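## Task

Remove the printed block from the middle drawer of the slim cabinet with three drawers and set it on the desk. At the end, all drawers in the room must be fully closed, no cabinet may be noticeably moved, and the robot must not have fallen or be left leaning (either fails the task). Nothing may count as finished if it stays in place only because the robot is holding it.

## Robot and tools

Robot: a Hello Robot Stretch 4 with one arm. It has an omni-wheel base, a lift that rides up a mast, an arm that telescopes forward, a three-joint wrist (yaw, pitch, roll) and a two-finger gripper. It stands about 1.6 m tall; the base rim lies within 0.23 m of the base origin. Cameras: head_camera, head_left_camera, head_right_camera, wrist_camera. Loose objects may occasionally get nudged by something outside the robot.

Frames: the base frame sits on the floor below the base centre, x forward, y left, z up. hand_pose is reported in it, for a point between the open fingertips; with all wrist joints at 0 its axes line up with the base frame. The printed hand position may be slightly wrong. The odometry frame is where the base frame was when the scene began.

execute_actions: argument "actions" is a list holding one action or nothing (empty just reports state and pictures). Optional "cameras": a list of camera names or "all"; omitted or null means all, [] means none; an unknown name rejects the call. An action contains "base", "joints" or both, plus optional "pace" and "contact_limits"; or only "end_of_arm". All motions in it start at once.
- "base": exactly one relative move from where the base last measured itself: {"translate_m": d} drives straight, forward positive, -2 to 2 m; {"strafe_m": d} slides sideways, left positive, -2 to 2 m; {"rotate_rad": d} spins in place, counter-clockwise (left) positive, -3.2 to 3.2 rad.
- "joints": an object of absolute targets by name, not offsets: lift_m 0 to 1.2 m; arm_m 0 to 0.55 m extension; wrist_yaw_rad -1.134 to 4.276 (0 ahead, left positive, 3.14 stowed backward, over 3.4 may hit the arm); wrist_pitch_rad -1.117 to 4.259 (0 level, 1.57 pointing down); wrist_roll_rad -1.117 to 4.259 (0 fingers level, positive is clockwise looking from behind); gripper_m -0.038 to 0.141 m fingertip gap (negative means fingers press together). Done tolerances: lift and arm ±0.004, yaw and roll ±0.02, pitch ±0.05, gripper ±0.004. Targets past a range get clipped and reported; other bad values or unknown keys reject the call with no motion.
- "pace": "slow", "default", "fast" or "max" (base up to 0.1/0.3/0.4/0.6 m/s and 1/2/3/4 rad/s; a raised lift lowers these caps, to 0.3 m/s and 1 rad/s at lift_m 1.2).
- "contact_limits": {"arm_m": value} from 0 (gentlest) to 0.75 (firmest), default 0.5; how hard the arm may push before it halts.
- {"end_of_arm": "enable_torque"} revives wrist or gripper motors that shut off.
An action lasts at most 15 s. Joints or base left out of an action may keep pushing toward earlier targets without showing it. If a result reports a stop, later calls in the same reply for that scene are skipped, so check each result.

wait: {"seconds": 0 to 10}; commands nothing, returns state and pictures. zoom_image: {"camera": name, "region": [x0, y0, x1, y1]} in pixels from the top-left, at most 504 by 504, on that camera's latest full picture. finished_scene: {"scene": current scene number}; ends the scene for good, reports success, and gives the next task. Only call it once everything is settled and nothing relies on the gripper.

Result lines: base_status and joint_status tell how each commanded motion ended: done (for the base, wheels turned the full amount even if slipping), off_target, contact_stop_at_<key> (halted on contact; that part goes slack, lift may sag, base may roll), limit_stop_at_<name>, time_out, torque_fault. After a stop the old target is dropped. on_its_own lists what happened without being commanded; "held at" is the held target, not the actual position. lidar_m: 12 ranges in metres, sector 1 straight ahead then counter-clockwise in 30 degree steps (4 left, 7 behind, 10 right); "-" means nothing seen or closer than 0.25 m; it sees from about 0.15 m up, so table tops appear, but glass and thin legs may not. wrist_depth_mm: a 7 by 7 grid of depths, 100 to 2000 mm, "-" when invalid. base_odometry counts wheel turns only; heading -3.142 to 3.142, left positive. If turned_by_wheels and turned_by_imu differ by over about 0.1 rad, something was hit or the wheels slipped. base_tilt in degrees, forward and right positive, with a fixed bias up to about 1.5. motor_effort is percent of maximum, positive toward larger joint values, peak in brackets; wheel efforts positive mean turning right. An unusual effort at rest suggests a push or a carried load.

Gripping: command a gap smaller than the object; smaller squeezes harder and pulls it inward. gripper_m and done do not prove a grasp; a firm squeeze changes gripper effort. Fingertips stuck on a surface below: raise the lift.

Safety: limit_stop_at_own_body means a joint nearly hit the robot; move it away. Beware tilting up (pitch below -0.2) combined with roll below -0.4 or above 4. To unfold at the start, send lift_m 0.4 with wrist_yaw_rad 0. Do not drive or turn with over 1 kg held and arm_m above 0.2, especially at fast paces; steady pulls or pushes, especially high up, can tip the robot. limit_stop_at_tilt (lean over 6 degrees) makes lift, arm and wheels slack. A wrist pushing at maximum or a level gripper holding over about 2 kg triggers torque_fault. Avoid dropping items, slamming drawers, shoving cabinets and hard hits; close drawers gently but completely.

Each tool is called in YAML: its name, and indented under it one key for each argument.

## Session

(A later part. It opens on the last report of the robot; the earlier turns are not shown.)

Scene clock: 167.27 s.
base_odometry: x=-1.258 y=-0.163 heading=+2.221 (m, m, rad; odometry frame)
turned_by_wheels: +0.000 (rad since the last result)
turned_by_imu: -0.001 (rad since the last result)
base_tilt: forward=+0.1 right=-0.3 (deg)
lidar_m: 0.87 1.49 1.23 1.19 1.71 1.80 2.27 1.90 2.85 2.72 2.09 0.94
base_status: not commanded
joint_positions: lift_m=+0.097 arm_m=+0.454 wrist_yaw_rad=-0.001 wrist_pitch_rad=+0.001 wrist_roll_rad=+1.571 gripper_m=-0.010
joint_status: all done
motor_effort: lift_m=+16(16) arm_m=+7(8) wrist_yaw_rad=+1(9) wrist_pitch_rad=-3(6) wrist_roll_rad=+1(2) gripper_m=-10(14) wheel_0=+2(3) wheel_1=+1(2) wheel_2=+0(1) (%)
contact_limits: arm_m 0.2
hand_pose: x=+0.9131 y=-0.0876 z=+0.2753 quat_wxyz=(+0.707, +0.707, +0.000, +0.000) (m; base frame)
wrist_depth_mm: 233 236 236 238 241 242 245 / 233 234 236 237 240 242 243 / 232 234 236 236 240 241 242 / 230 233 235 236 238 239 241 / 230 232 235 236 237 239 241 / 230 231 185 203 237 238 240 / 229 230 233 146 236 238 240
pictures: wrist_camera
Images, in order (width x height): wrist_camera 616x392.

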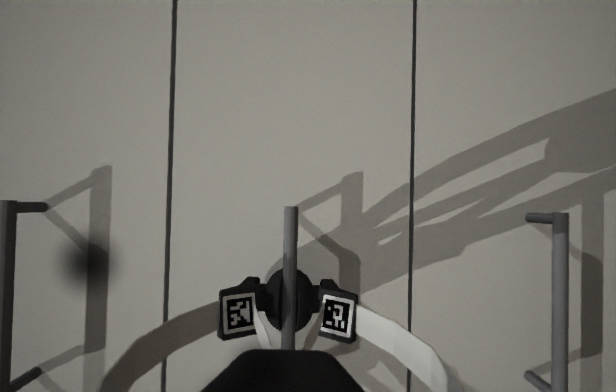

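execute_actions:
  actions:
    - {"joints":{"gripper_m":0.09}}
  cameras: []

execute_actions:
  actions:
    - {"joints":{"arm_m":0.25}}
  cameras: []

execute_actions:
  actions:
    - {"base":{"rotate_rad":2.6},"joints":{"arm_m":0.0},"pace":"fast"}
  cameras: ["head_camera","head_left_camera"]

Scene clock: 181.90 s.
base_odometry: x=-1.258 y=-0.163 heading=+2.221 (m, m, rad; odometry frame)
turned_by_wheels: +0.000 (rad since the last result)
turned_by_imu: -0.001 (rad since the last result)
base_tilt: forward=+0.1 right=-0.3 (deg)
lidar_m: 0.89 1.51 1.24 1.18 1.71 1.81 2.27 1.90 2.85 2.71 2.08 0.94
base_status: not commanded
joint_positions: lift_m=+0.097 arm_m=+0.454 wrist_yaw_rad=-0.003 wrist_pitch_rad=+0.001 wrist_roll_rad=+1.571 gripper_m=+0.090
joint_status: all done
motor_effort: lift_m=+16(16) arm_m=+7(7) wrist_yaw_rad=+7(7) wrist_pitch_rad=-2(3) wrist_roll_rad=+1(1) gripper_m=-1(9) wheel_0=+3(3) wheel_1=+1(2) wheel_2=-3(4) (%)
hand_pose: x=+0.9129 y=-0.0882 z=+0.2753 quat_wxyz=(+0.707, +0.707, -0.001, -0.001) (m; base frame)
wrist_depth_mm: 235 238 239 241 243 245 247 / 234 236 238 239 242 244 246 / 234 236 237 239 240 243 245 / 233 235 236 238 240 243 245 / 231 234 236 237 239 242 243 / 230 233 190 195 239 241 241 / 230 232 234 137 202 240 241
pictures: none
No camera images: the call's "cameras" was empty. Leave "cameras" out to get every camera's image.

Scene clock: 183.60 s.
base_odometry: x=-1.258 y=-0.163 heading=+2.221 (m, m, rad; odometry frame)
turned_by_wheels: +0.000 (rad since the last result)
turned_by_imu: +0.000 (rad since the last result)
base_tilt: forward=+0.1 right=-0.3 (deg)
lidar_m: 0.88 1.50 1.23 1.19 1.69 1.81 2.28 1.91 2.84 2.70 2.08 0.93
base_status: not commanded
joint_positions: lift_m=+0.097 arm_m=+0.251 wrist_yaw_rad=+0.000 wrist_pitch_rad=+0.002 wrist_roll_rad=+1.571 gripper_m=+0.090
joint_status: all done
motor_effort: lift_m=+16(16) arm_m=-5(6) wrist_yaw_rad=-1(6) wrist_pitch_rad=-8(7) wrist_roll_rad=+1(1) gripper_m=-3(2) wheel_0=+2(3) wheel_1=+1(2) wheel_2=-1(3) (%)
hand_pose: x=+0.7104 y=-0.0874 z=+0.2748 quat_wxyz=(+0.707, +0.707, +0.001, -0.001) (m; base frame)
wrist_depth_mm: 960 960 991 991 991 539 379 / 960 436 439 442 449 466 379 / 960 433 439 436 445 449 379 / 960 433 436 436 445 449 377 / 960 433 436 439 442 445 375 / 946 427 213 433 209 442 375 / 960 427 430 137 442 442 370
pictures: none
No camera images: the call's "cameras" was empty. Leave "cameras" out to get every camera's image.

Scene clock: 185.77 s.
base_odometry: x=-1.258 y=-0.163 heading=-1.462 (m, m, rad; odometry frame)
turned_by_wheels: +2.600 (rad since the last result)
turned_by_imu: +2.549 (rad since the last result)
base_tilt: forward=+0.1 right=-0.3 (deg)
lidar_m: 1.76 2.28 1.92 2.88 2.71 2.15 0.97 0.88 1.50 1.25 1.17 1.73
base_status: done
joint_positions: lift_m=+0.097 arm_m=+0.002 wrist_yaw_rad=+0.000 wrist_pitch_rad=+0.002 wrist_roll_rad=+1.571 gripper_m=+0.090
joint_status: all done
motor_effort: lift_m=+19(19) arm_m=-6(6) wrist_yaw_rad=-1(3) wrist_pitch_rad=-7(6) wrist_roll_rad=+2(2) gripper_m=-3(2) wheel_0=+0(4) wheel_1=+1(6) wheel_2=+1(9) (%)
hand_pose: x=+0.4609 y=-0.0874 z=+0.2746 quat_wxyz=(+0.707, +0.707, +0.001, -0.001) (m; base frame)
wrist_depth_mm: 1863 1863 1661 1661 1025 544 384 / - - 1464 1464 1025 535 382 / - - 1576 1576 1008 530 382 / - - - - 991 530 379 / - - - - 976 525 377 / - - 213 - 209 521 377 / 1921 1983 1921 138 946 492 373
pictures: head_camera, head_left_camera
Images, in order (width x height): head_camera 420x560, head_left_camera 420x672.

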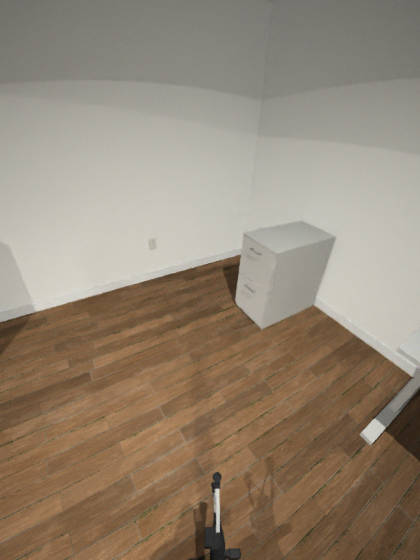

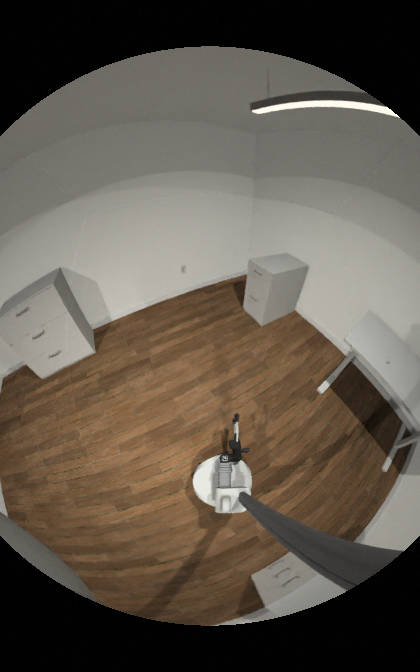

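finished_scene:
  scene: 2

The scene is finished: the task was done.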